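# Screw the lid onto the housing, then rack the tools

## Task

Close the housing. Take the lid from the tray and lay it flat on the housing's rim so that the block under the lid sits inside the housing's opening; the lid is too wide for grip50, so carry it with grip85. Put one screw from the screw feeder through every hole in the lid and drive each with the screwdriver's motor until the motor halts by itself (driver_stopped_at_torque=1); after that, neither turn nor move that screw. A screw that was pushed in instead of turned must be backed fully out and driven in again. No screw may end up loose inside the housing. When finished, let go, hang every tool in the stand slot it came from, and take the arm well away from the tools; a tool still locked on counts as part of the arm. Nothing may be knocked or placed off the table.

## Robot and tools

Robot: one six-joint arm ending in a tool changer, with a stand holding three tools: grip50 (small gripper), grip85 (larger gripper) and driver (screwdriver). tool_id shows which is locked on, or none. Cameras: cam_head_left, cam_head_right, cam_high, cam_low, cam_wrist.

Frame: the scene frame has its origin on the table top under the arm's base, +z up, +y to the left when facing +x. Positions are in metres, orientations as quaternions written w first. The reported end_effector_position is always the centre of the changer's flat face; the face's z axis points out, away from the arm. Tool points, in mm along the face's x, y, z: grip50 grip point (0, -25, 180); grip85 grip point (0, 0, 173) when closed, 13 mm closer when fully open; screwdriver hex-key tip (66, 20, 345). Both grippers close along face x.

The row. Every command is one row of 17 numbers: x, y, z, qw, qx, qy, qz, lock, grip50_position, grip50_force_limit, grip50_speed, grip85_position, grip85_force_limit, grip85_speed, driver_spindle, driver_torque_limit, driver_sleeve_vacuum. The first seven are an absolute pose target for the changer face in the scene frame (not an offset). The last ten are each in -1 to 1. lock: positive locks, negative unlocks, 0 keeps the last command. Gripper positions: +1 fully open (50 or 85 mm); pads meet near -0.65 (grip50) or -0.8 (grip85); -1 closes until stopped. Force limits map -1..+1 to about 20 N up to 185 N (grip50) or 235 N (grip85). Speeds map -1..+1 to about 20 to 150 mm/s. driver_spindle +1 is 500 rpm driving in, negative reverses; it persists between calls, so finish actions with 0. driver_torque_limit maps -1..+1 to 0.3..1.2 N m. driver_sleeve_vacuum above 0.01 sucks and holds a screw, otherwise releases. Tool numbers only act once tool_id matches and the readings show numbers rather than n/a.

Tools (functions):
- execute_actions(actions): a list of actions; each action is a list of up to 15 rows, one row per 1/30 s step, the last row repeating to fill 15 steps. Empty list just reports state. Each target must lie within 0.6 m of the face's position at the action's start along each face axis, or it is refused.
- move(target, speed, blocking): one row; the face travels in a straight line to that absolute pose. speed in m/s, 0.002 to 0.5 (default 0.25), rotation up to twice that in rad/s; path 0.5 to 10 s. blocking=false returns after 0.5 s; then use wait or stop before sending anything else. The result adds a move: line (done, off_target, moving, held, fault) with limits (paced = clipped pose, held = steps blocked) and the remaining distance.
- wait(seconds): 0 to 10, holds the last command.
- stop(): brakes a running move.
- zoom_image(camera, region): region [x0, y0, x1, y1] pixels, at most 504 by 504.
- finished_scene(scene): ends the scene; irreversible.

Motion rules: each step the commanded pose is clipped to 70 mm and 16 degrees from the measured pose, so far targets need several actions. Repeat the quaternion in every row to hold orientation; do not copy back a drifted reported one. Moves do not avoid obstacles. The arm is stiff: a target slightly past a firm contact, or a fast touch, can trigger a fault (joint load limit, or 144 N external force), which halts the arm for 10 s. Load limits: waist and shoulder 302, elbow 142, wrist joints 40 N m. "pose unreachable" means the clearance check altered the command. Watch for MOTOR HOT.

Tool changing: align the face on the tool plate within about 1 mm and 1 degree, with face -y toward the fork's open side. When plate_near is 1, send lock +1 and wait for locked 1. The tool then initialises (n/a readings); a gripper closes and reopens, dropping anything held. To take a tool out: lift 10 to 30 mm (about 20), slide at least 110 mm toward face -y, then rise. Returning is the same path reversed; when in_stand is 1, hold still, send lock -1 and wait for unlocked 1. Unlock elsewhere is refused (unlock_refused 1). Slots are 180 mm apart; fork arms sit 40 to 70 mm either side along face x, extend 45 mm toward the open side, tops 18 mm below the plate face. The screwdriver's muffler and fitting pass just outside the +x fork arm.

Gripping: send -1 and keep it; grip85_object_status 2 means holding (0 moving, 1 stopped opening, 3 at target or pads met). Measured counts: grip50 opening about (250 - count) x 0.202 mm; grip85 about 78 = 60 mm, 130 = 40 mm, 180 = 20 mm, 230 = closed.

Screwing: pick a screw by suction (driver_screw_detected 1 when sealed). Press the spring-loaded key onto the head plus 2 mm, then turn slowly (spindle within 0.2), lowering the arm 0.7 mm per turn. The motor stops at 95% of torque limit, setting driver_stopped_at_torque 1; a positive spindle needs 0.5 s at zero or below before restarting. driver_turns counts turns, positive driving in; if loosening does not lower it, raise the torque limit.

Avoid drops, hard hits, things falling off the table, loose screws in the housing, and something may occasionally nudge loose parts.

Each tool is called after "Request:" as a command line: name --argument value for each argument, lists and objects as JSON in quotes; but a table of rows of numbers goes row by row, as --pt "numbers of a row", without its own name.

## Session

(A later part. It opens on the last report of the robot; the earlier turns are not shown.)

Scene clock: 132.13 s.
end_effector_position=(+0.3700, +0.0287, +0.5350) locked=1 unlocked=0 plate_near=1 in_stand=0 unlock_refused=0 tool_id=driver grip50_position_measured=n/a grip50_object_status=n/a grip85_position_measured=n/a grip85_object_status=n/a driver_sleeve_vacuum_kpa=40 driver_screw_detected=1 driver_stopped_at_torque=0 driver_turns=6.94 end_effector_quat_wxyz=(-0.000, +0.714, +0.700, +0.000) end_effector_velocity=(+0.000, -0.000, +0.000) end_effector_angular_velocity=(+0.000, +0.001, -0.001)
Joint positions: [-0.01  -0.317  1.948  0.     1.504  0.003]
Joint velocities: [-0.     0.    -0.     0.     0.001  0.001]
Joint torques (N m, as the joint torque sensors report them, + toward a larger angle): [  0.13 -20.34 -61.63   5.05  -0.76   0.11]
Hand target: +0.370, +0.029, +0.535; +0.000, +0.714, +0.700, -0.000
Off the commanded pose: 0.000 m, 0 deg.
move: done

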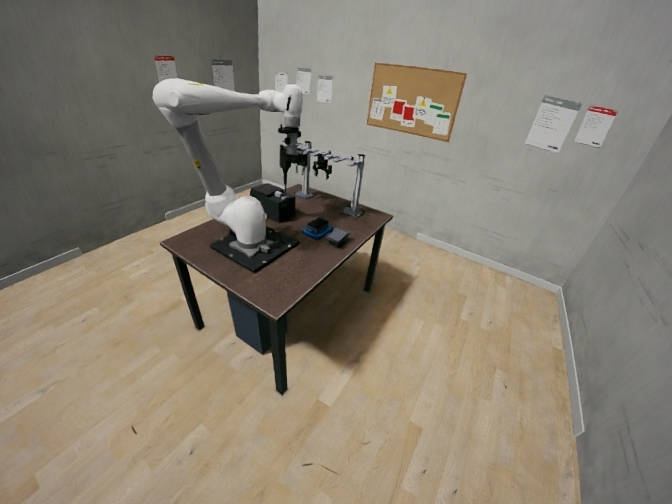

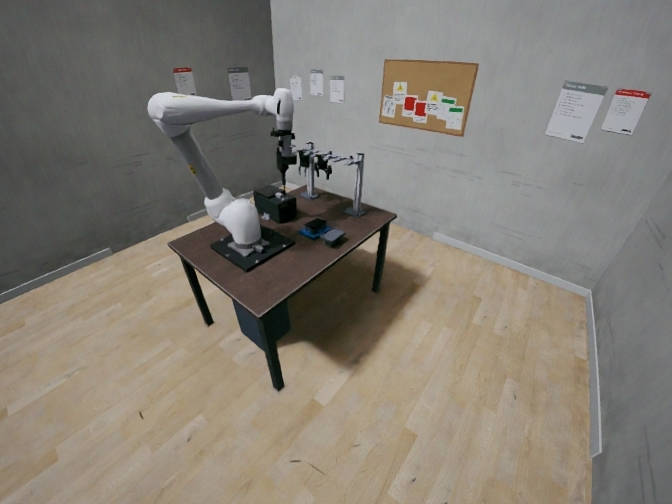

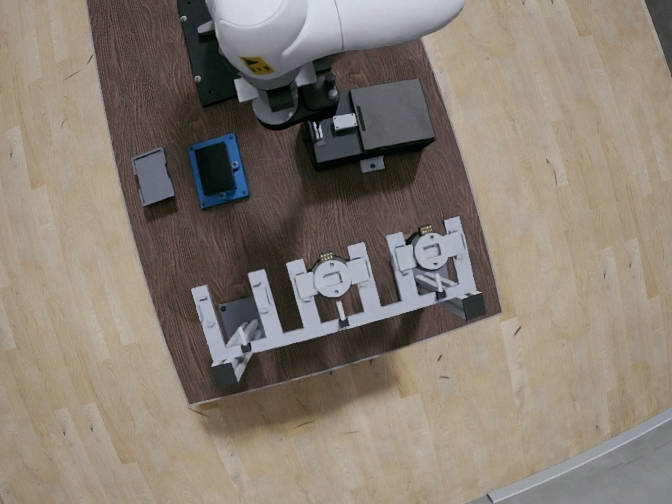

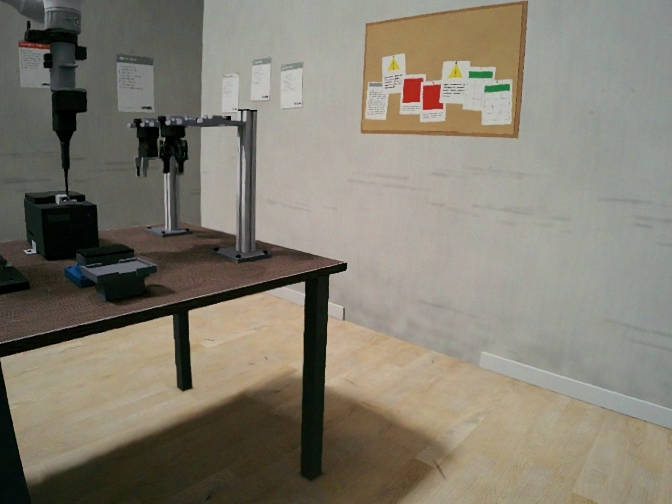

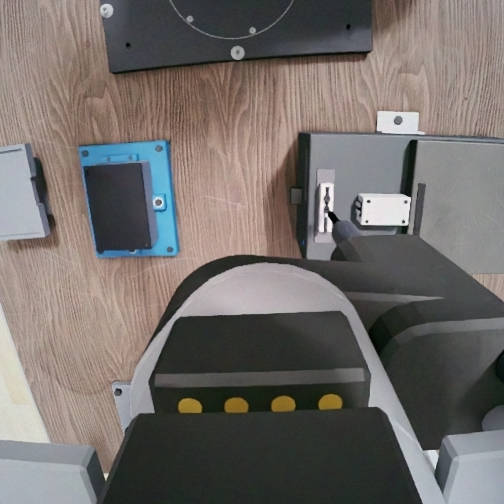

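Request:
execute_actions --actions '[]'

Scene clock: 132.70 s.
end_effector_position=(+0.3700, +0.0287, +0.5350) locked=1 unlocked=0 plate_near=1 in_stand=0 unlock_refused=0 tool_id=driver grip50_position_measured=n/a grip50_object_status=n/a grip85_position_measured=n/a grip85_object_status=n/a driver_sleeve_vacuum_kpa=40 driver_screw_detected=1 driver_stopped_at_torque=0 driver_turns=6.94 end_effector_quat_wxyz=(+0.000, +0.714, +0.700, +0.000) end_effector_velocity=(-0.000, +0.000, +0.000) end_effector_angular_velocity=(+0.001, -0.000, -0.000)
Joint positions: [-0.01  -0.317  1.948  0.     1.504  0.003]
Joint velocities: [-0.    -0.    -0.     0.001  0.     0.   ]
Joint torques (N m, as the joint torque sensors report them, + toward a larger angle): [ -0.12 -21.95 -61.54   5.05  -0.47   0.16]
Hand target: +0.370, +0.029, +0.535; +0.000, +0.714, +0.700, -0.000
Off the commanded pose: 0.000 m, 0 deg.

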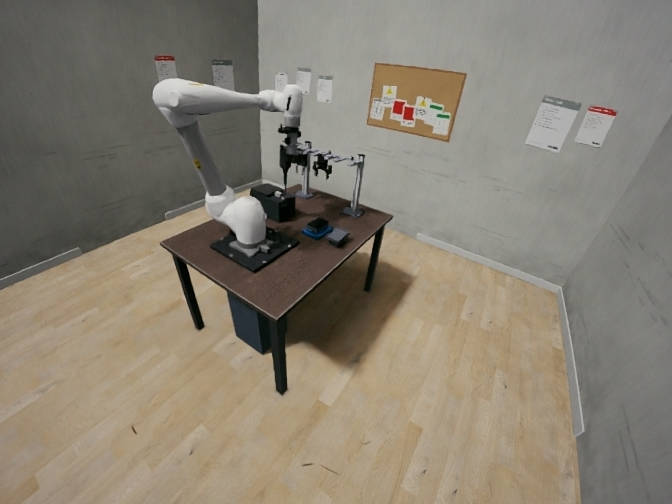

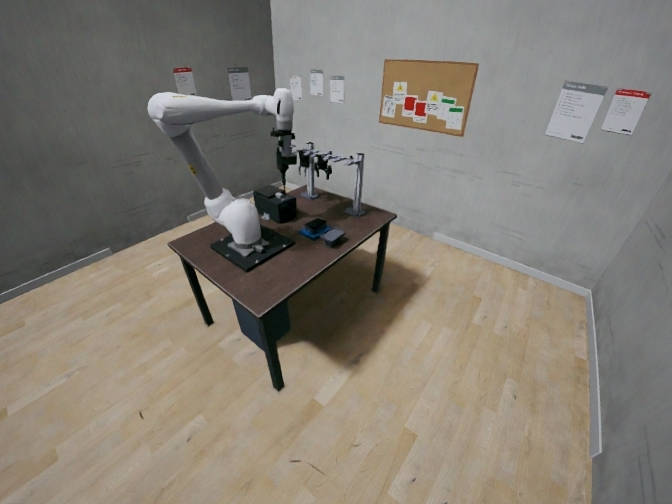

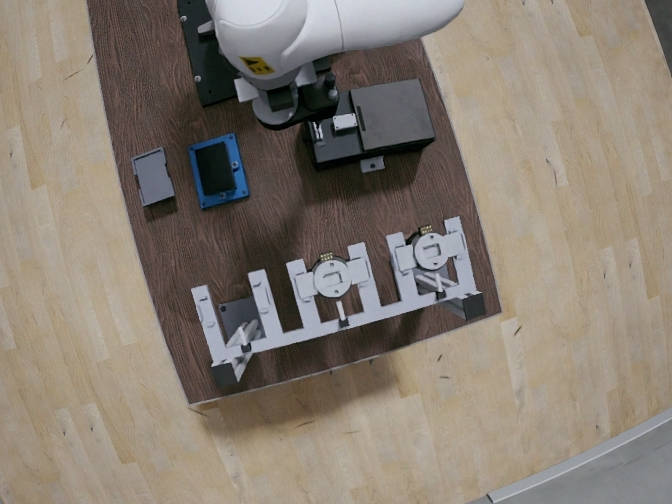

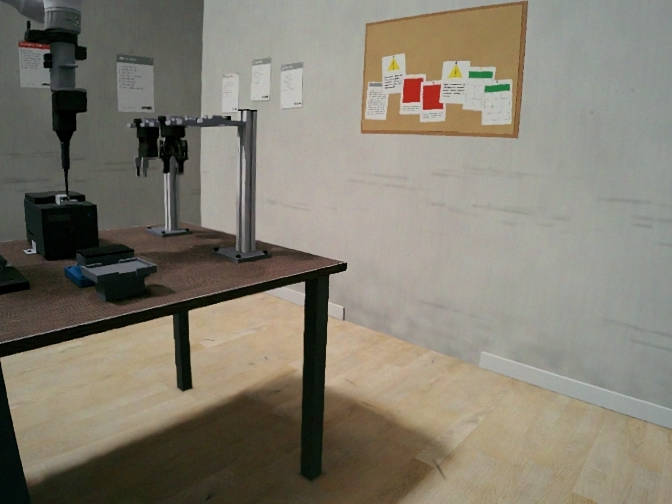

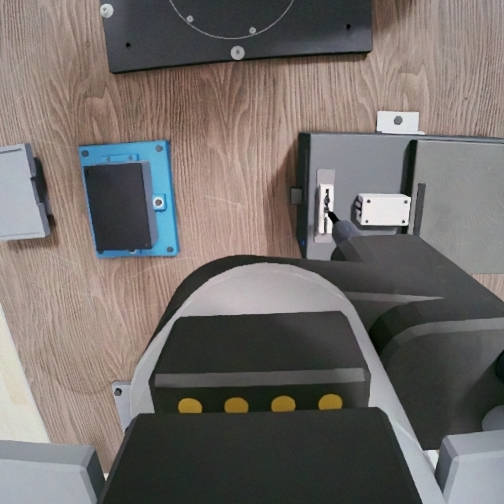

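Request:
move --target '[0.385,-0.03,0.545,0,0.7139,0.7003,0,0,1,0,0,1,0,0,0,0.3,1]' --speed 0.2

Request:
move --target '[0.4270,-0.2071,0.430,0,0.7139,0.7003,0,0,1,0,0,1,0,0,0,0.3,1]' --speed 0.25

Request:
zoom_image --camera "cam_wrist" --region '[300,185,350,235]'

Scene clock: 133.57 s.
end_effector_position=(+0.3850, -0.0299, +0.5450) locked=1 unlocked=0 plate_near=1 in_stand=0 unlock_refused=0 tool_id=driver grip50_position_measured=n/a grip50_object_status=n/a grip85_position_measured=n/a grip85_object_status=n/a driver_sleeve_vacuum_kpa=40 driver_screw_detected=1 driver_stopped_at_torque=0 driver_turns=6.94 end_effector_quat_wxyz=(+0.000, +0.714, +0.700, -0.000) end_effector_velocity=(+0.000, -0.000, -0.000) end_effector_angular_velocity=(+0.000, +0.000, -0.000)
Joint positions: [-0.163 -0.292  1.913  0.001  1.514 -0.15 ]
Joint velocities: [-0.001  0.    -0.     0.     0.    -0.001]
Joint torques (N m, as the joint torque sensors report them, + toward a larger angle): [ -2.03 -23.01 -61.27   5.1   -0.31   0.1 ]
Hand target: +0.385, -0.030, +0.545; +0.000, +0.714, +0.700, -0.000
Off the commanded pose: 0.000 m, 0 deg.
move: done

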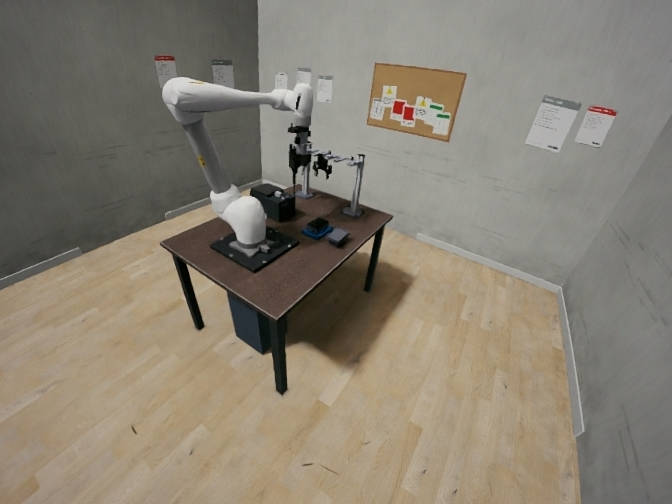

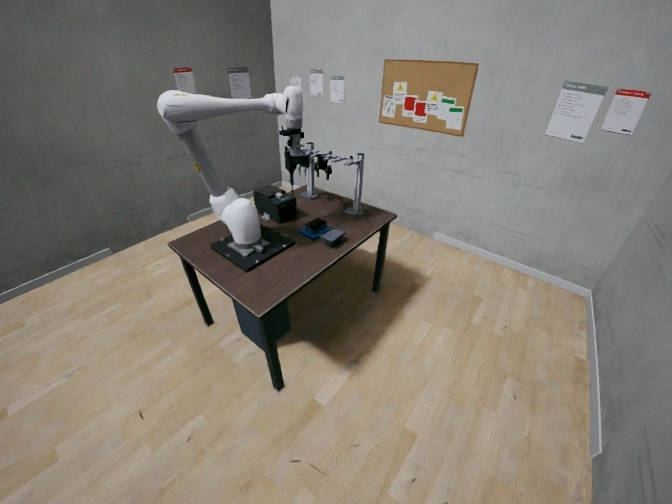

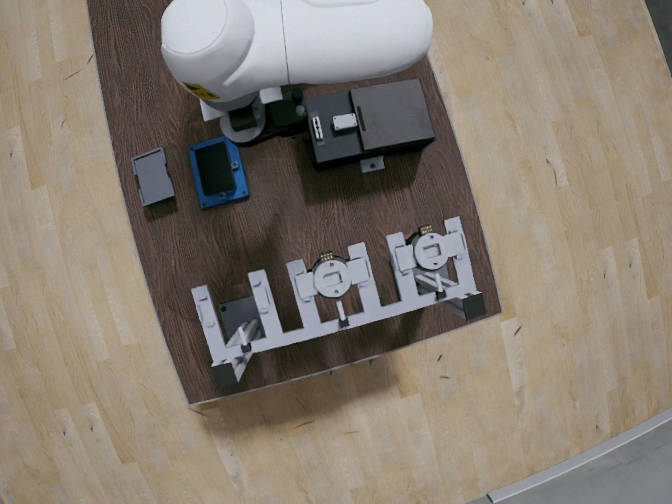

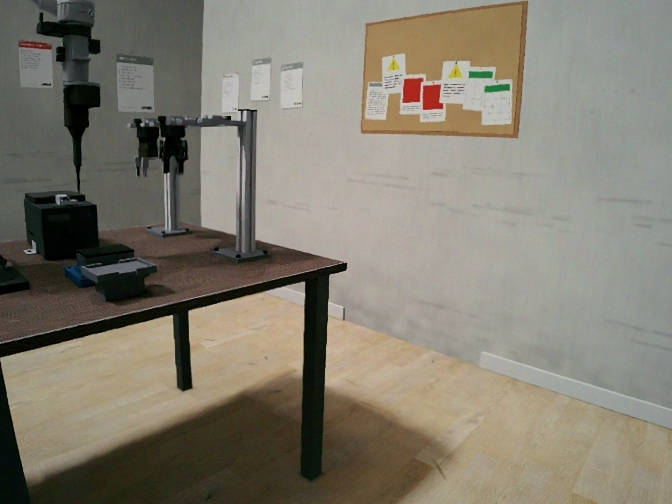

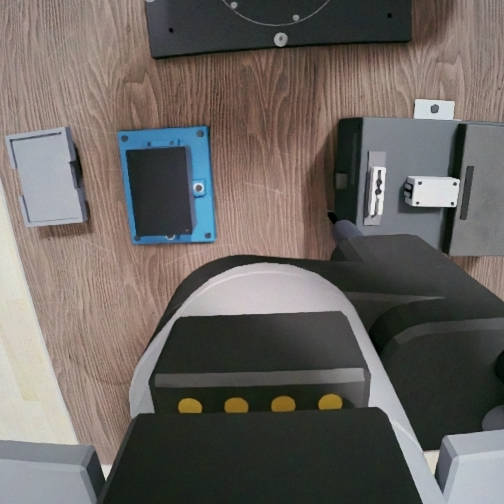

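Scene clock: 134.83 s.
end_effector_position=(+0.4273, -0.2071, +0.4299) locked=1 unlocked=0 plate_near=1 in_stand=0 unlock_refused=0 tool_id=driver grip50_position_measured=n/a grip50_object_status=n/a grip85_position_measured=n/a grip85_object_status=n/a driver_sleeve_vacuum_kpa=40 driver_screw_detected=1 driver_stopped_at_torque=0 driver_turns=6.94 end_effector_quat_wxyz=(-0.000, +0.714, +0.700, -0.000) end_effector_velocity=(+0.001, -0.001, +0.001) end_effector_angular_velocity=(-0.001, -0.002, -0.001)
Joint positions: [-0.522 -0.103  1.975  0.003  1.264 -0.51 ]
Joint velocities: [-0.001  0.    -0.001 -0.    -0.001 -0.   ]
Joint torques (N m, as the joint torque sensors report them, + toward a larger angle): [ -0.41 -44.14 -58.7    5.03  -0.31   0.01]
Hand target: +0.427, -0.207, +0.430; -0.000, +0.714, +0.700, -0.000
Off the commanded pose: 0.000 m, 0 deg.
move: done

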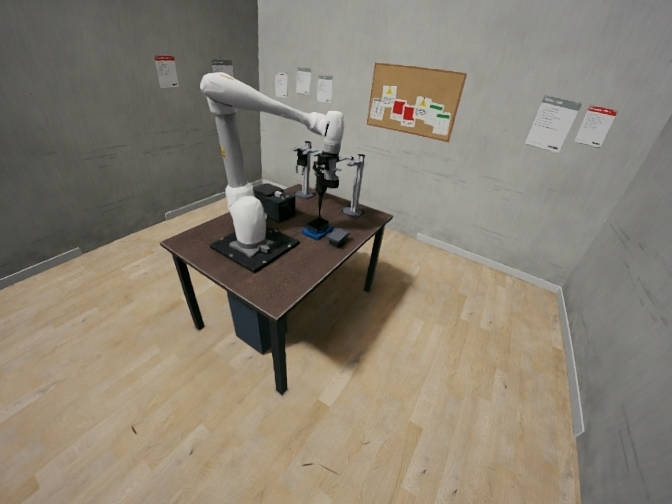

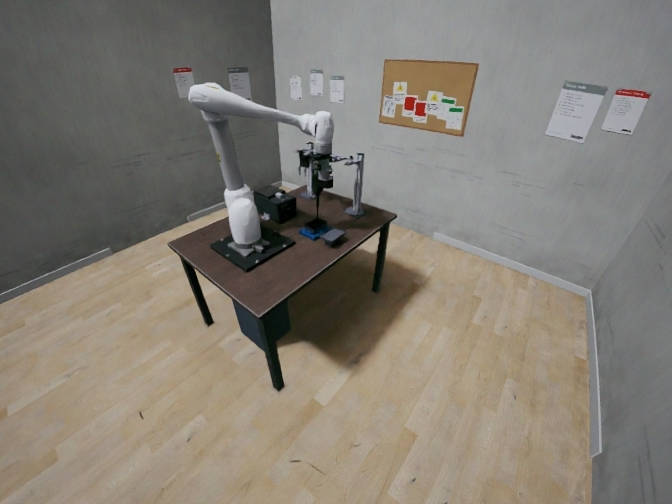

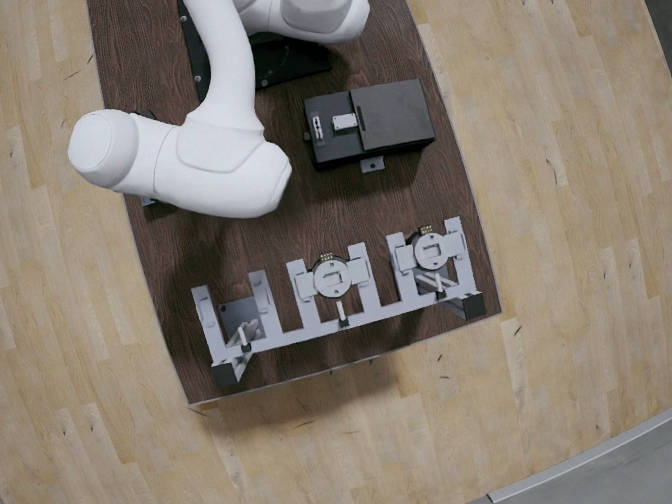

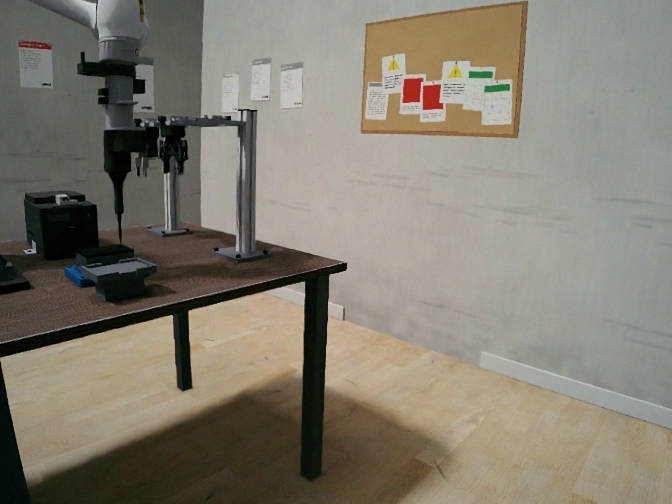

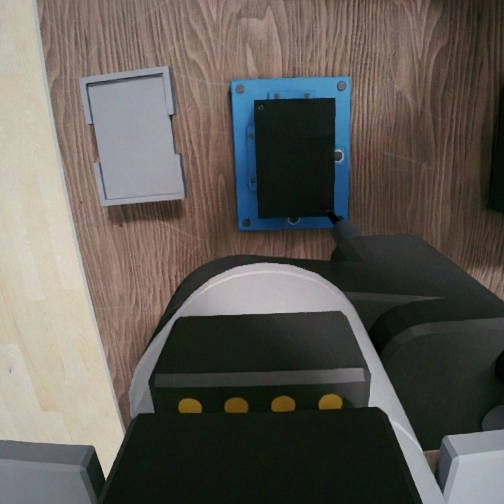

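Region (300, 185, 350, 235) of cam_wrist's 504x504 image, scaled by 10.080, with more detail than that image has.

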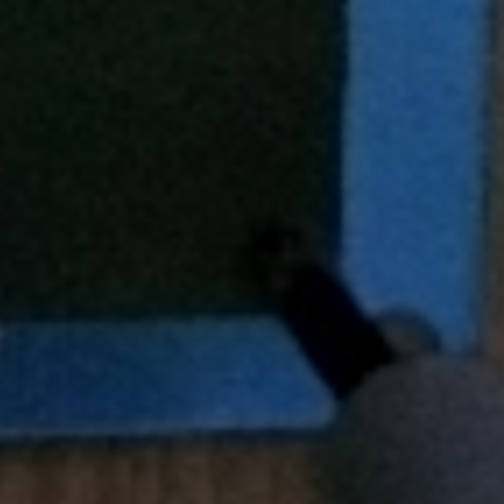

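Request:
execute_actions --actions '[]'

Request:
zoom_image --camera "cam_wrist" --region '[315,198,340,223]'

Request:
zoom_image --camera "cam_low" --region '[90,210,150,270]'

Scene clock: 135.13 s.
end_effector_position=(+0.4274, -0.2071, +0.4300) locked=1 unlocked=0 plate_near=1 in_stand=0 unlock_refused=0 tool_id=driver grip50_position_measured=n/a grip50_object_status=n/a grip85_position_measured=n/a grip85_object_status=n/a driver_sleeve_vacuum_kpa=40 driver_screw_detected=1 driver_stopped_at_torque=0 driver_turns=6.94 end_effector_quat_wxyz=(-0.000, +0.714, +0.700, -0.000) end_effector_velocity=(+0.000, -0.000, +0.000) end_effector_angular_velocity=(+0.000, -0.001, -0.001)
Joint positions: [-0.522 -0.103  1.975  0.003  1.264 -0.51 ]
Joint velocities: [-0.    -0.    -0.     0.001 -0.001  0.   ]
Joint torques (N m, as the joint torque sensors report them, + toward a larger angle): [ -1.7  -43.79 -58.46   5.02  -0.11   0.06]
Hand target: +0.427, -0.207, +0.430; -0.000, +0.714, +0.700, -0.000
Off the commanded pose: 0.000 m, 0 deg.

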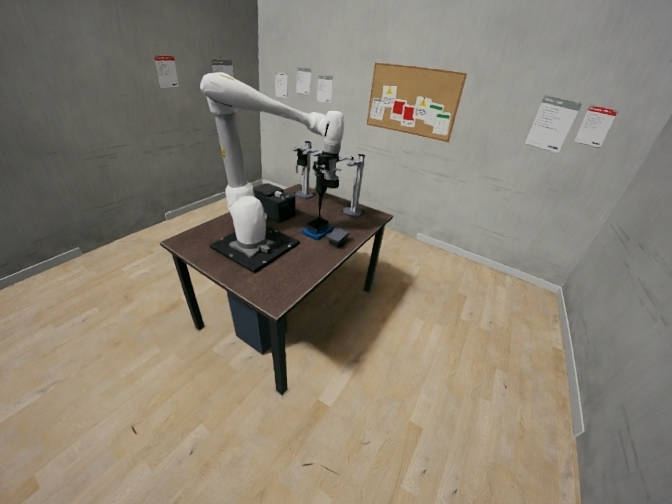

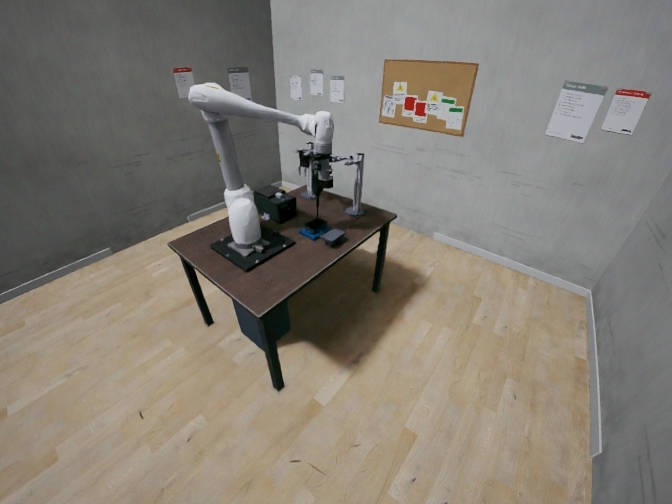

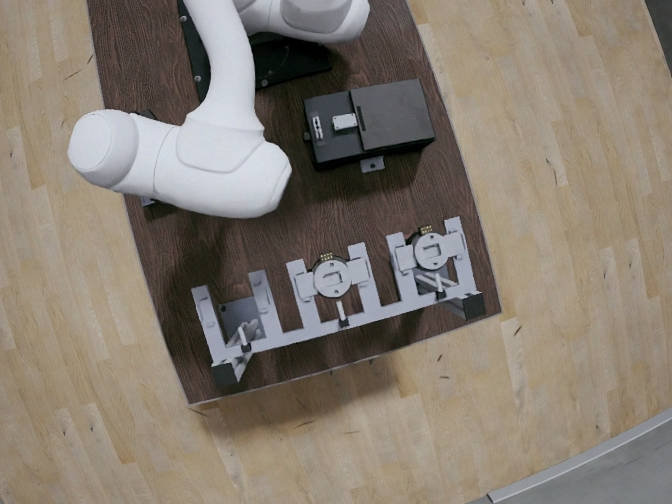

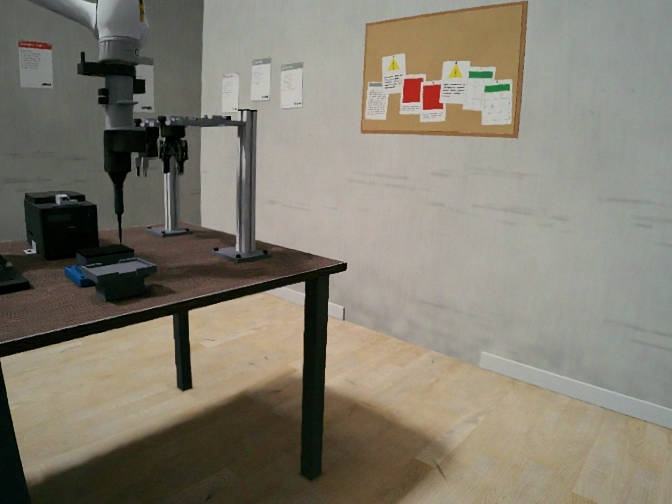

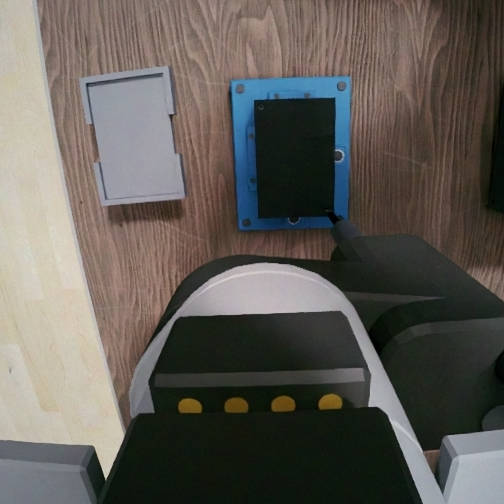

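Region (315, 198, 340, 223) of cam_wrist's 504x504 image, scaled by 20.160, with more detail than that image has.

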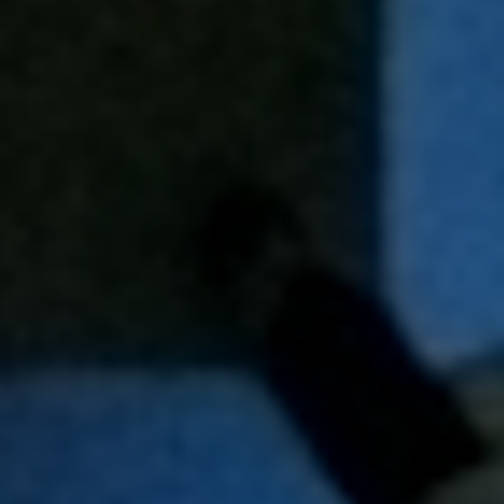

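Region (90, 210, 150, 270) of cam_low's 672x504 image, scaled by 8.400, with more detail than that image has.

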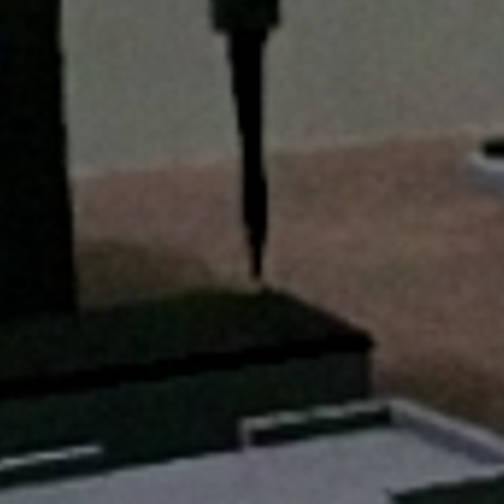

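Request:
move --target '[0.4268,-0.2072,0.4195,0,0.7139,0.7003,0,0,1,0,0,1,0,0,0,0.3,1]' --speed 0.015

Request:
zoom_image --camera "cam_wrist" --region '[315,198,340,223]'

Request:
zoom_image --camera "cam_low" --region '[90,210,150,270]'

Scene clock: 136.33 s.
end_effector_position=(+0.4268, -0.2072, +0.4195) locked=1 unlocked=0 plate_near=1 in_stand=0 unlock_refused=0 tool_id=driver grip50_position_measured=n/a grip50_object_status=n/a grip85_position_measured=n/a grip85_object_status=n/a driver_sleeve_vacuum_kpa=36 driver_screw_detected=1 driver_stopped_at_torque=0 driver_turns=6.94 end_effector_quat_wxyz=(+0.000, +0.714, +0.700, +0.000) end_effector_velocity=(+0.000, -0.000, -0.000) end_effector_angular_velocity=(-0.001, -0.001, +0.001)
Joint positions: [-0.523 -0.098  1.991  0.004  1.243 -0.511]
Joint velocities: [ 0.     0.     0.    -0.001 -0.002 -0.   ]
Joint torques (N m, as the joint torque sensors report them, + toward a larger angle): [ -1.74 -44.41 -57.71   5.    -0.36  -0.06]
Hand target: +0.427, -0.207, +0.419; -0.000, +0.714, +0.700, +0.000
Off the commanded pose: 0.000 m, 0 deg.
move: done

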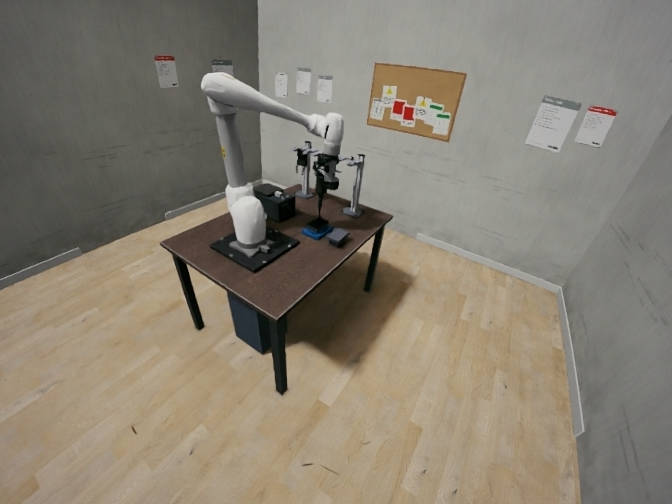

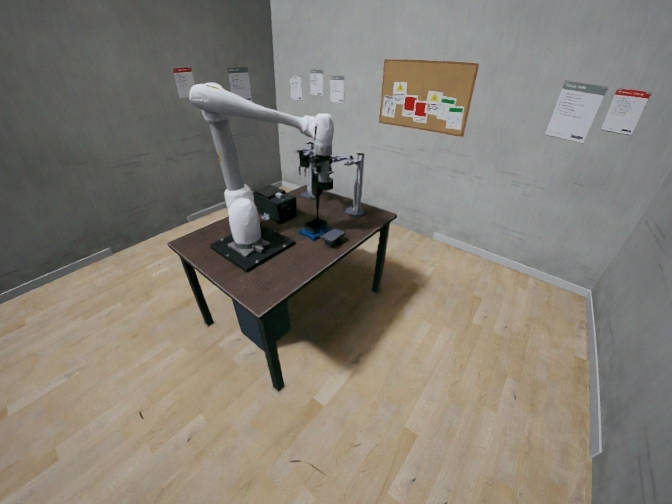

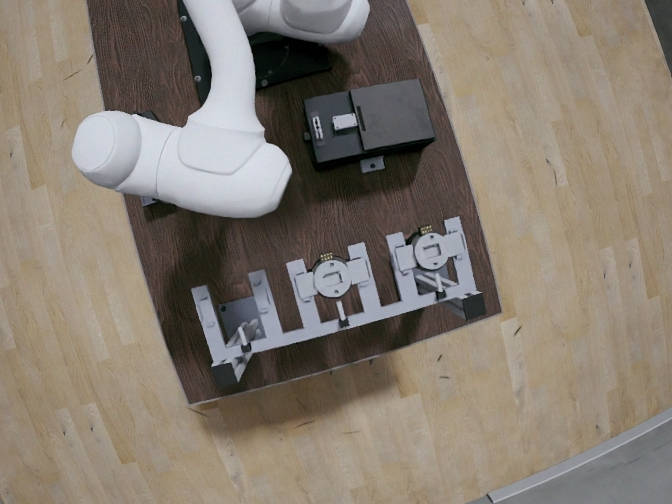

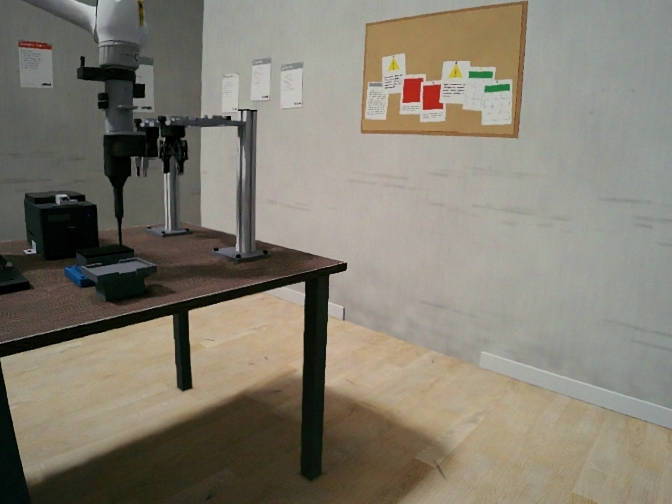

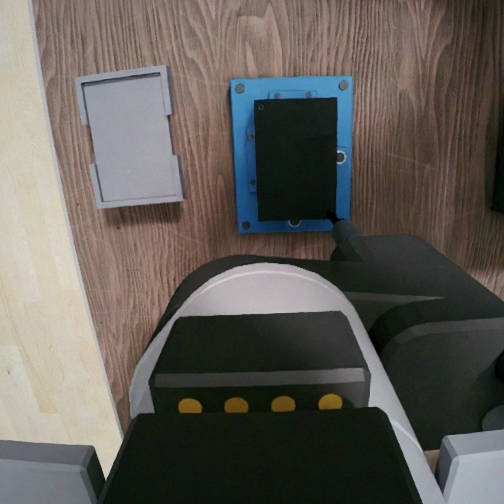

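Region (315, 198, 340, 223) of cam_wrist's 504x504 image, scaled by 20.160, with more detail than that image has.

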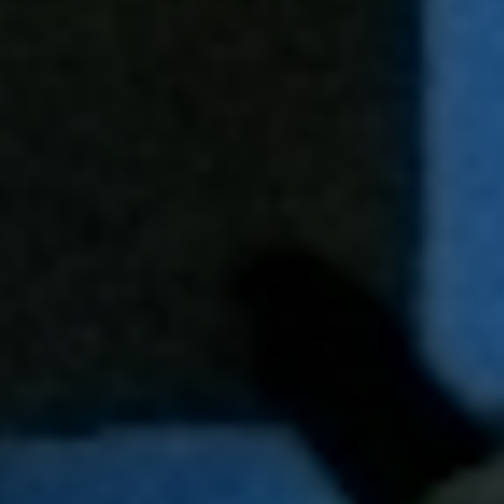

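Region (90, 210, 150, 270) of cam_low's 672x504 image, scaled by 8.400, with more detail than that image has.

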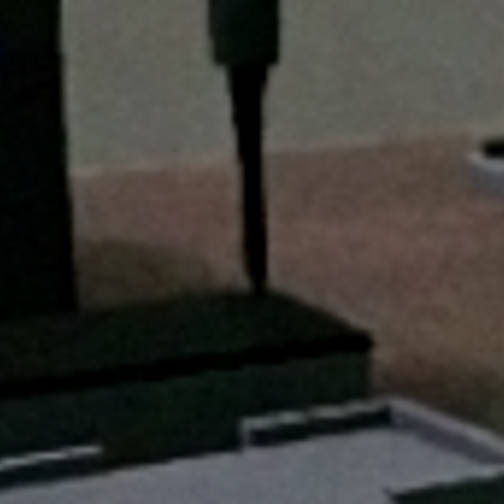

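Request:
execute_actions --actions '[[[0.4265,-0.2072,0.4195,0,0.7139,0.7003,0,0,1,0,0,1,0,0,0,0.3,1]]]'

Scene clock: 136.93 s.
end_effector_position=(+0.4266, -0.2072, +0.4194) locked=1 unlocked=0 plate_near=1 in_stand=0 unlock_refused=0 tool_id=driver grip50_position_measured=n/a grip50_object_status=n/a grip85_position_measured=n/a grip85_object_status=n/a driver_sleeve_vacuum_kpa=40 driver_screw_detected=1 driver_stopped_at_torque=0 driver_turns=6.94 end_effector_quat_wxyz=(-0.000, +0.714, +0.700, -0.000) end_effector_velocity=(+0.000, +0.001, +0.001) end_effector_angular_velocity=(-0.000, -0.002, +0.000)
Joint positions: [-0.523 -0.098  1.991  0.004  1.243 -0.511]
Joint velocities: [ 0.001 -0.001 -0.     0.001 -0.     0.   ]
Joint torques (N m, as the joint torque sensors report them, + toward a larger angle): [ -0.23 -45.89 -58.39   5.04  -0.18   0.  ]
Hand target: +0.427, -0.207, +0.419; -0.000, +0.714, +0.700, -0.000
Off the commanded pose: 0.000 m, 0 deg.
Step readings (end_effector_position):
0: (+0.4268, -0.2072, +0.4195)
1: (+0.4268, -0.2072, +0.4195)
2: (+0.4267, -0.2072, +0.4194)
4: (+0.4266, -0.2073, +0.4193)
8: (+0.4266, -0.2073, +0.4193)
15: end_effector_position above

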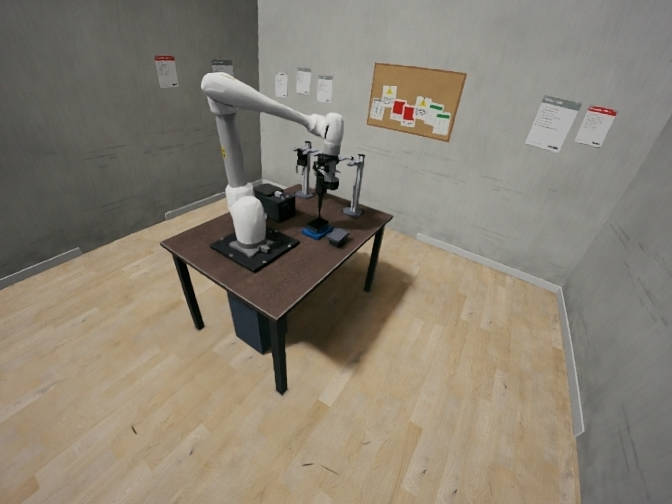

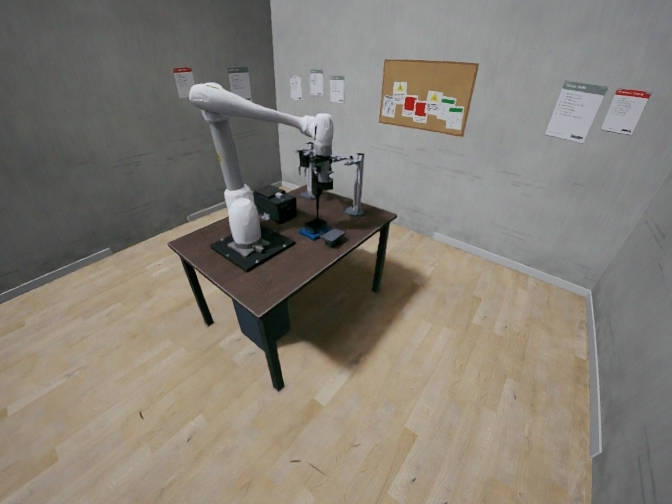

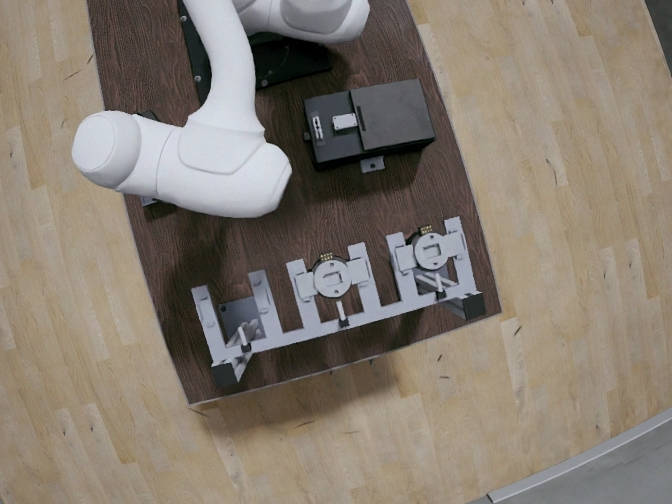

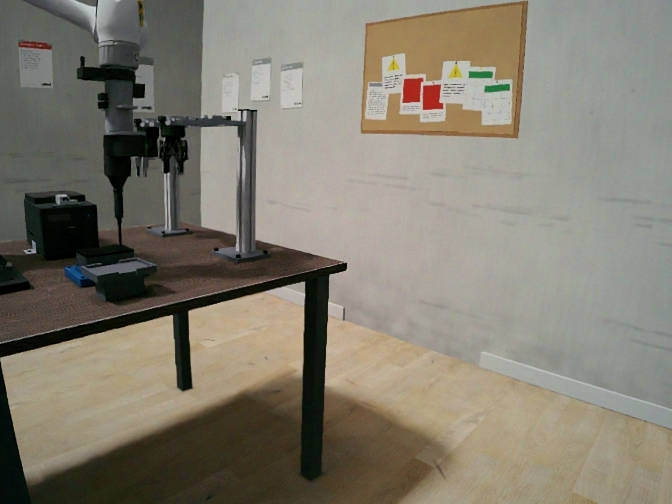

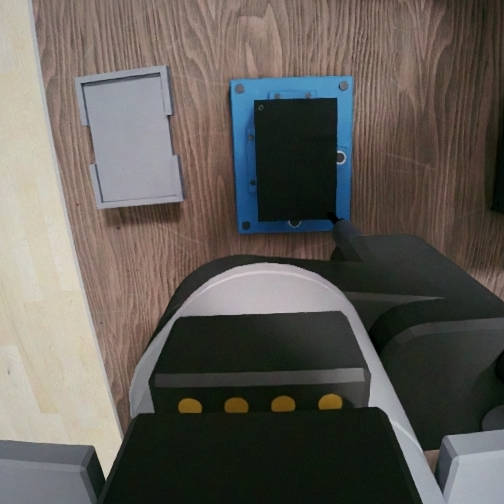

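Request:
move --target '[0.4263,-0.2072,0.4165,0,0.7139,0.7003,0,0,1,0,0,1,0,0,0,0.3,1]' --speed 0.008

Scene clock: 137.73 s.
end_effector_position=(+0.4263, -0.2072, +0.4166) locked=1 unlocked=0 plate_near=1 in_stand=0 unlock_refused=0 tool_id=driver grip50_position_measured=n/a grip50_object_status=n/a grip85_position_measured=n/a grip85_object_status=n/a driver_sleeve_vacuum_kpa=39 driver_screw_detected=1 driver_stopped_at_torque=0 driver_turns=6.94 end_effector_quat_wxyz=(+0.000, +0.714, +0.700, +0.000) end_effector_velocity=(+0.000, +0.000, -0.000) end_effector_angular_velocity=(-0.001, +0.001, +0.001)
Joint positions: [-0.524 -0.097  1.995  0.004  1.237 -0.512]
Joint velocities: [ 0.001  0.    -0.    -0.001 -0.    -0.   ]
Joint torques (N m, as the joint torque sensors report them, + toward a larger angle): [ -0.4  -42.65 -54.62   5.26   0.44  -0.01]
Hand target: +0.426, -0.207, +0.416; -0.000, +0.714, +0.700, +0.000
Off the commanded pose: 0.000 m, 0 deg.
move: done

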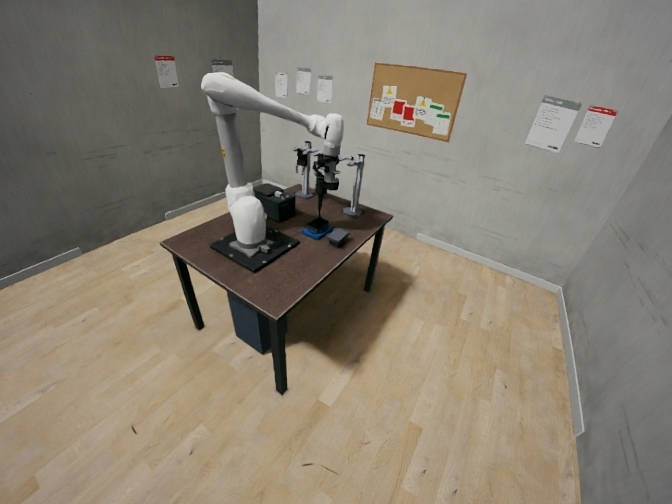

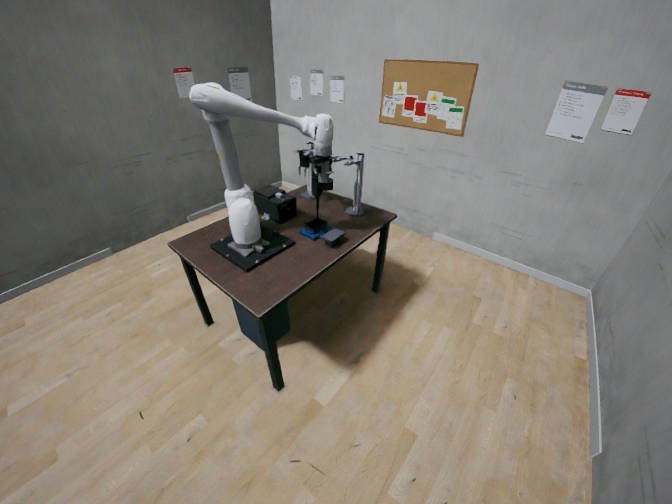

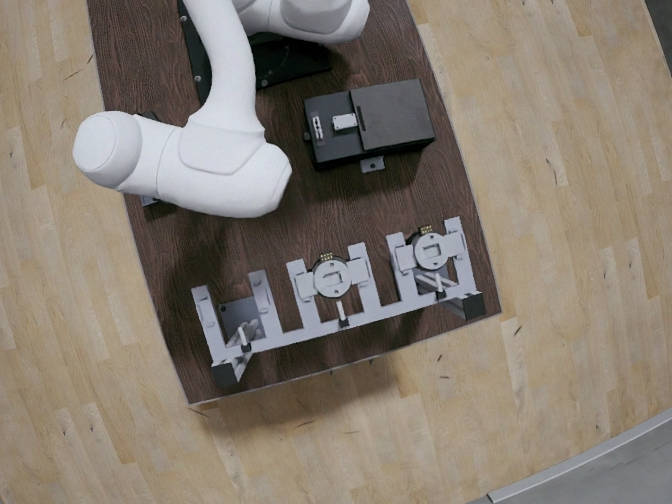

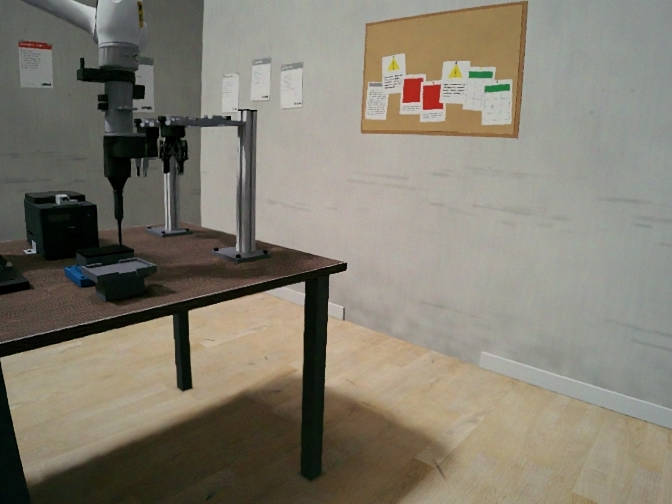

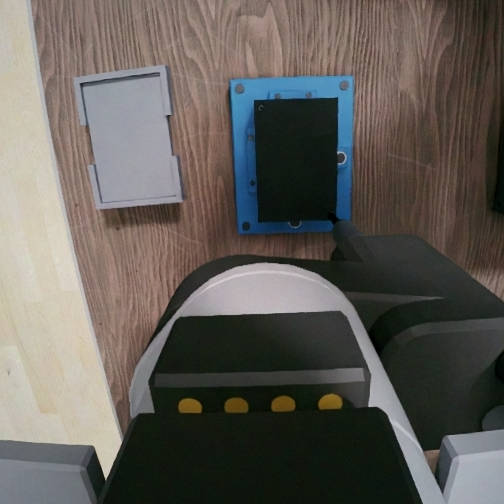

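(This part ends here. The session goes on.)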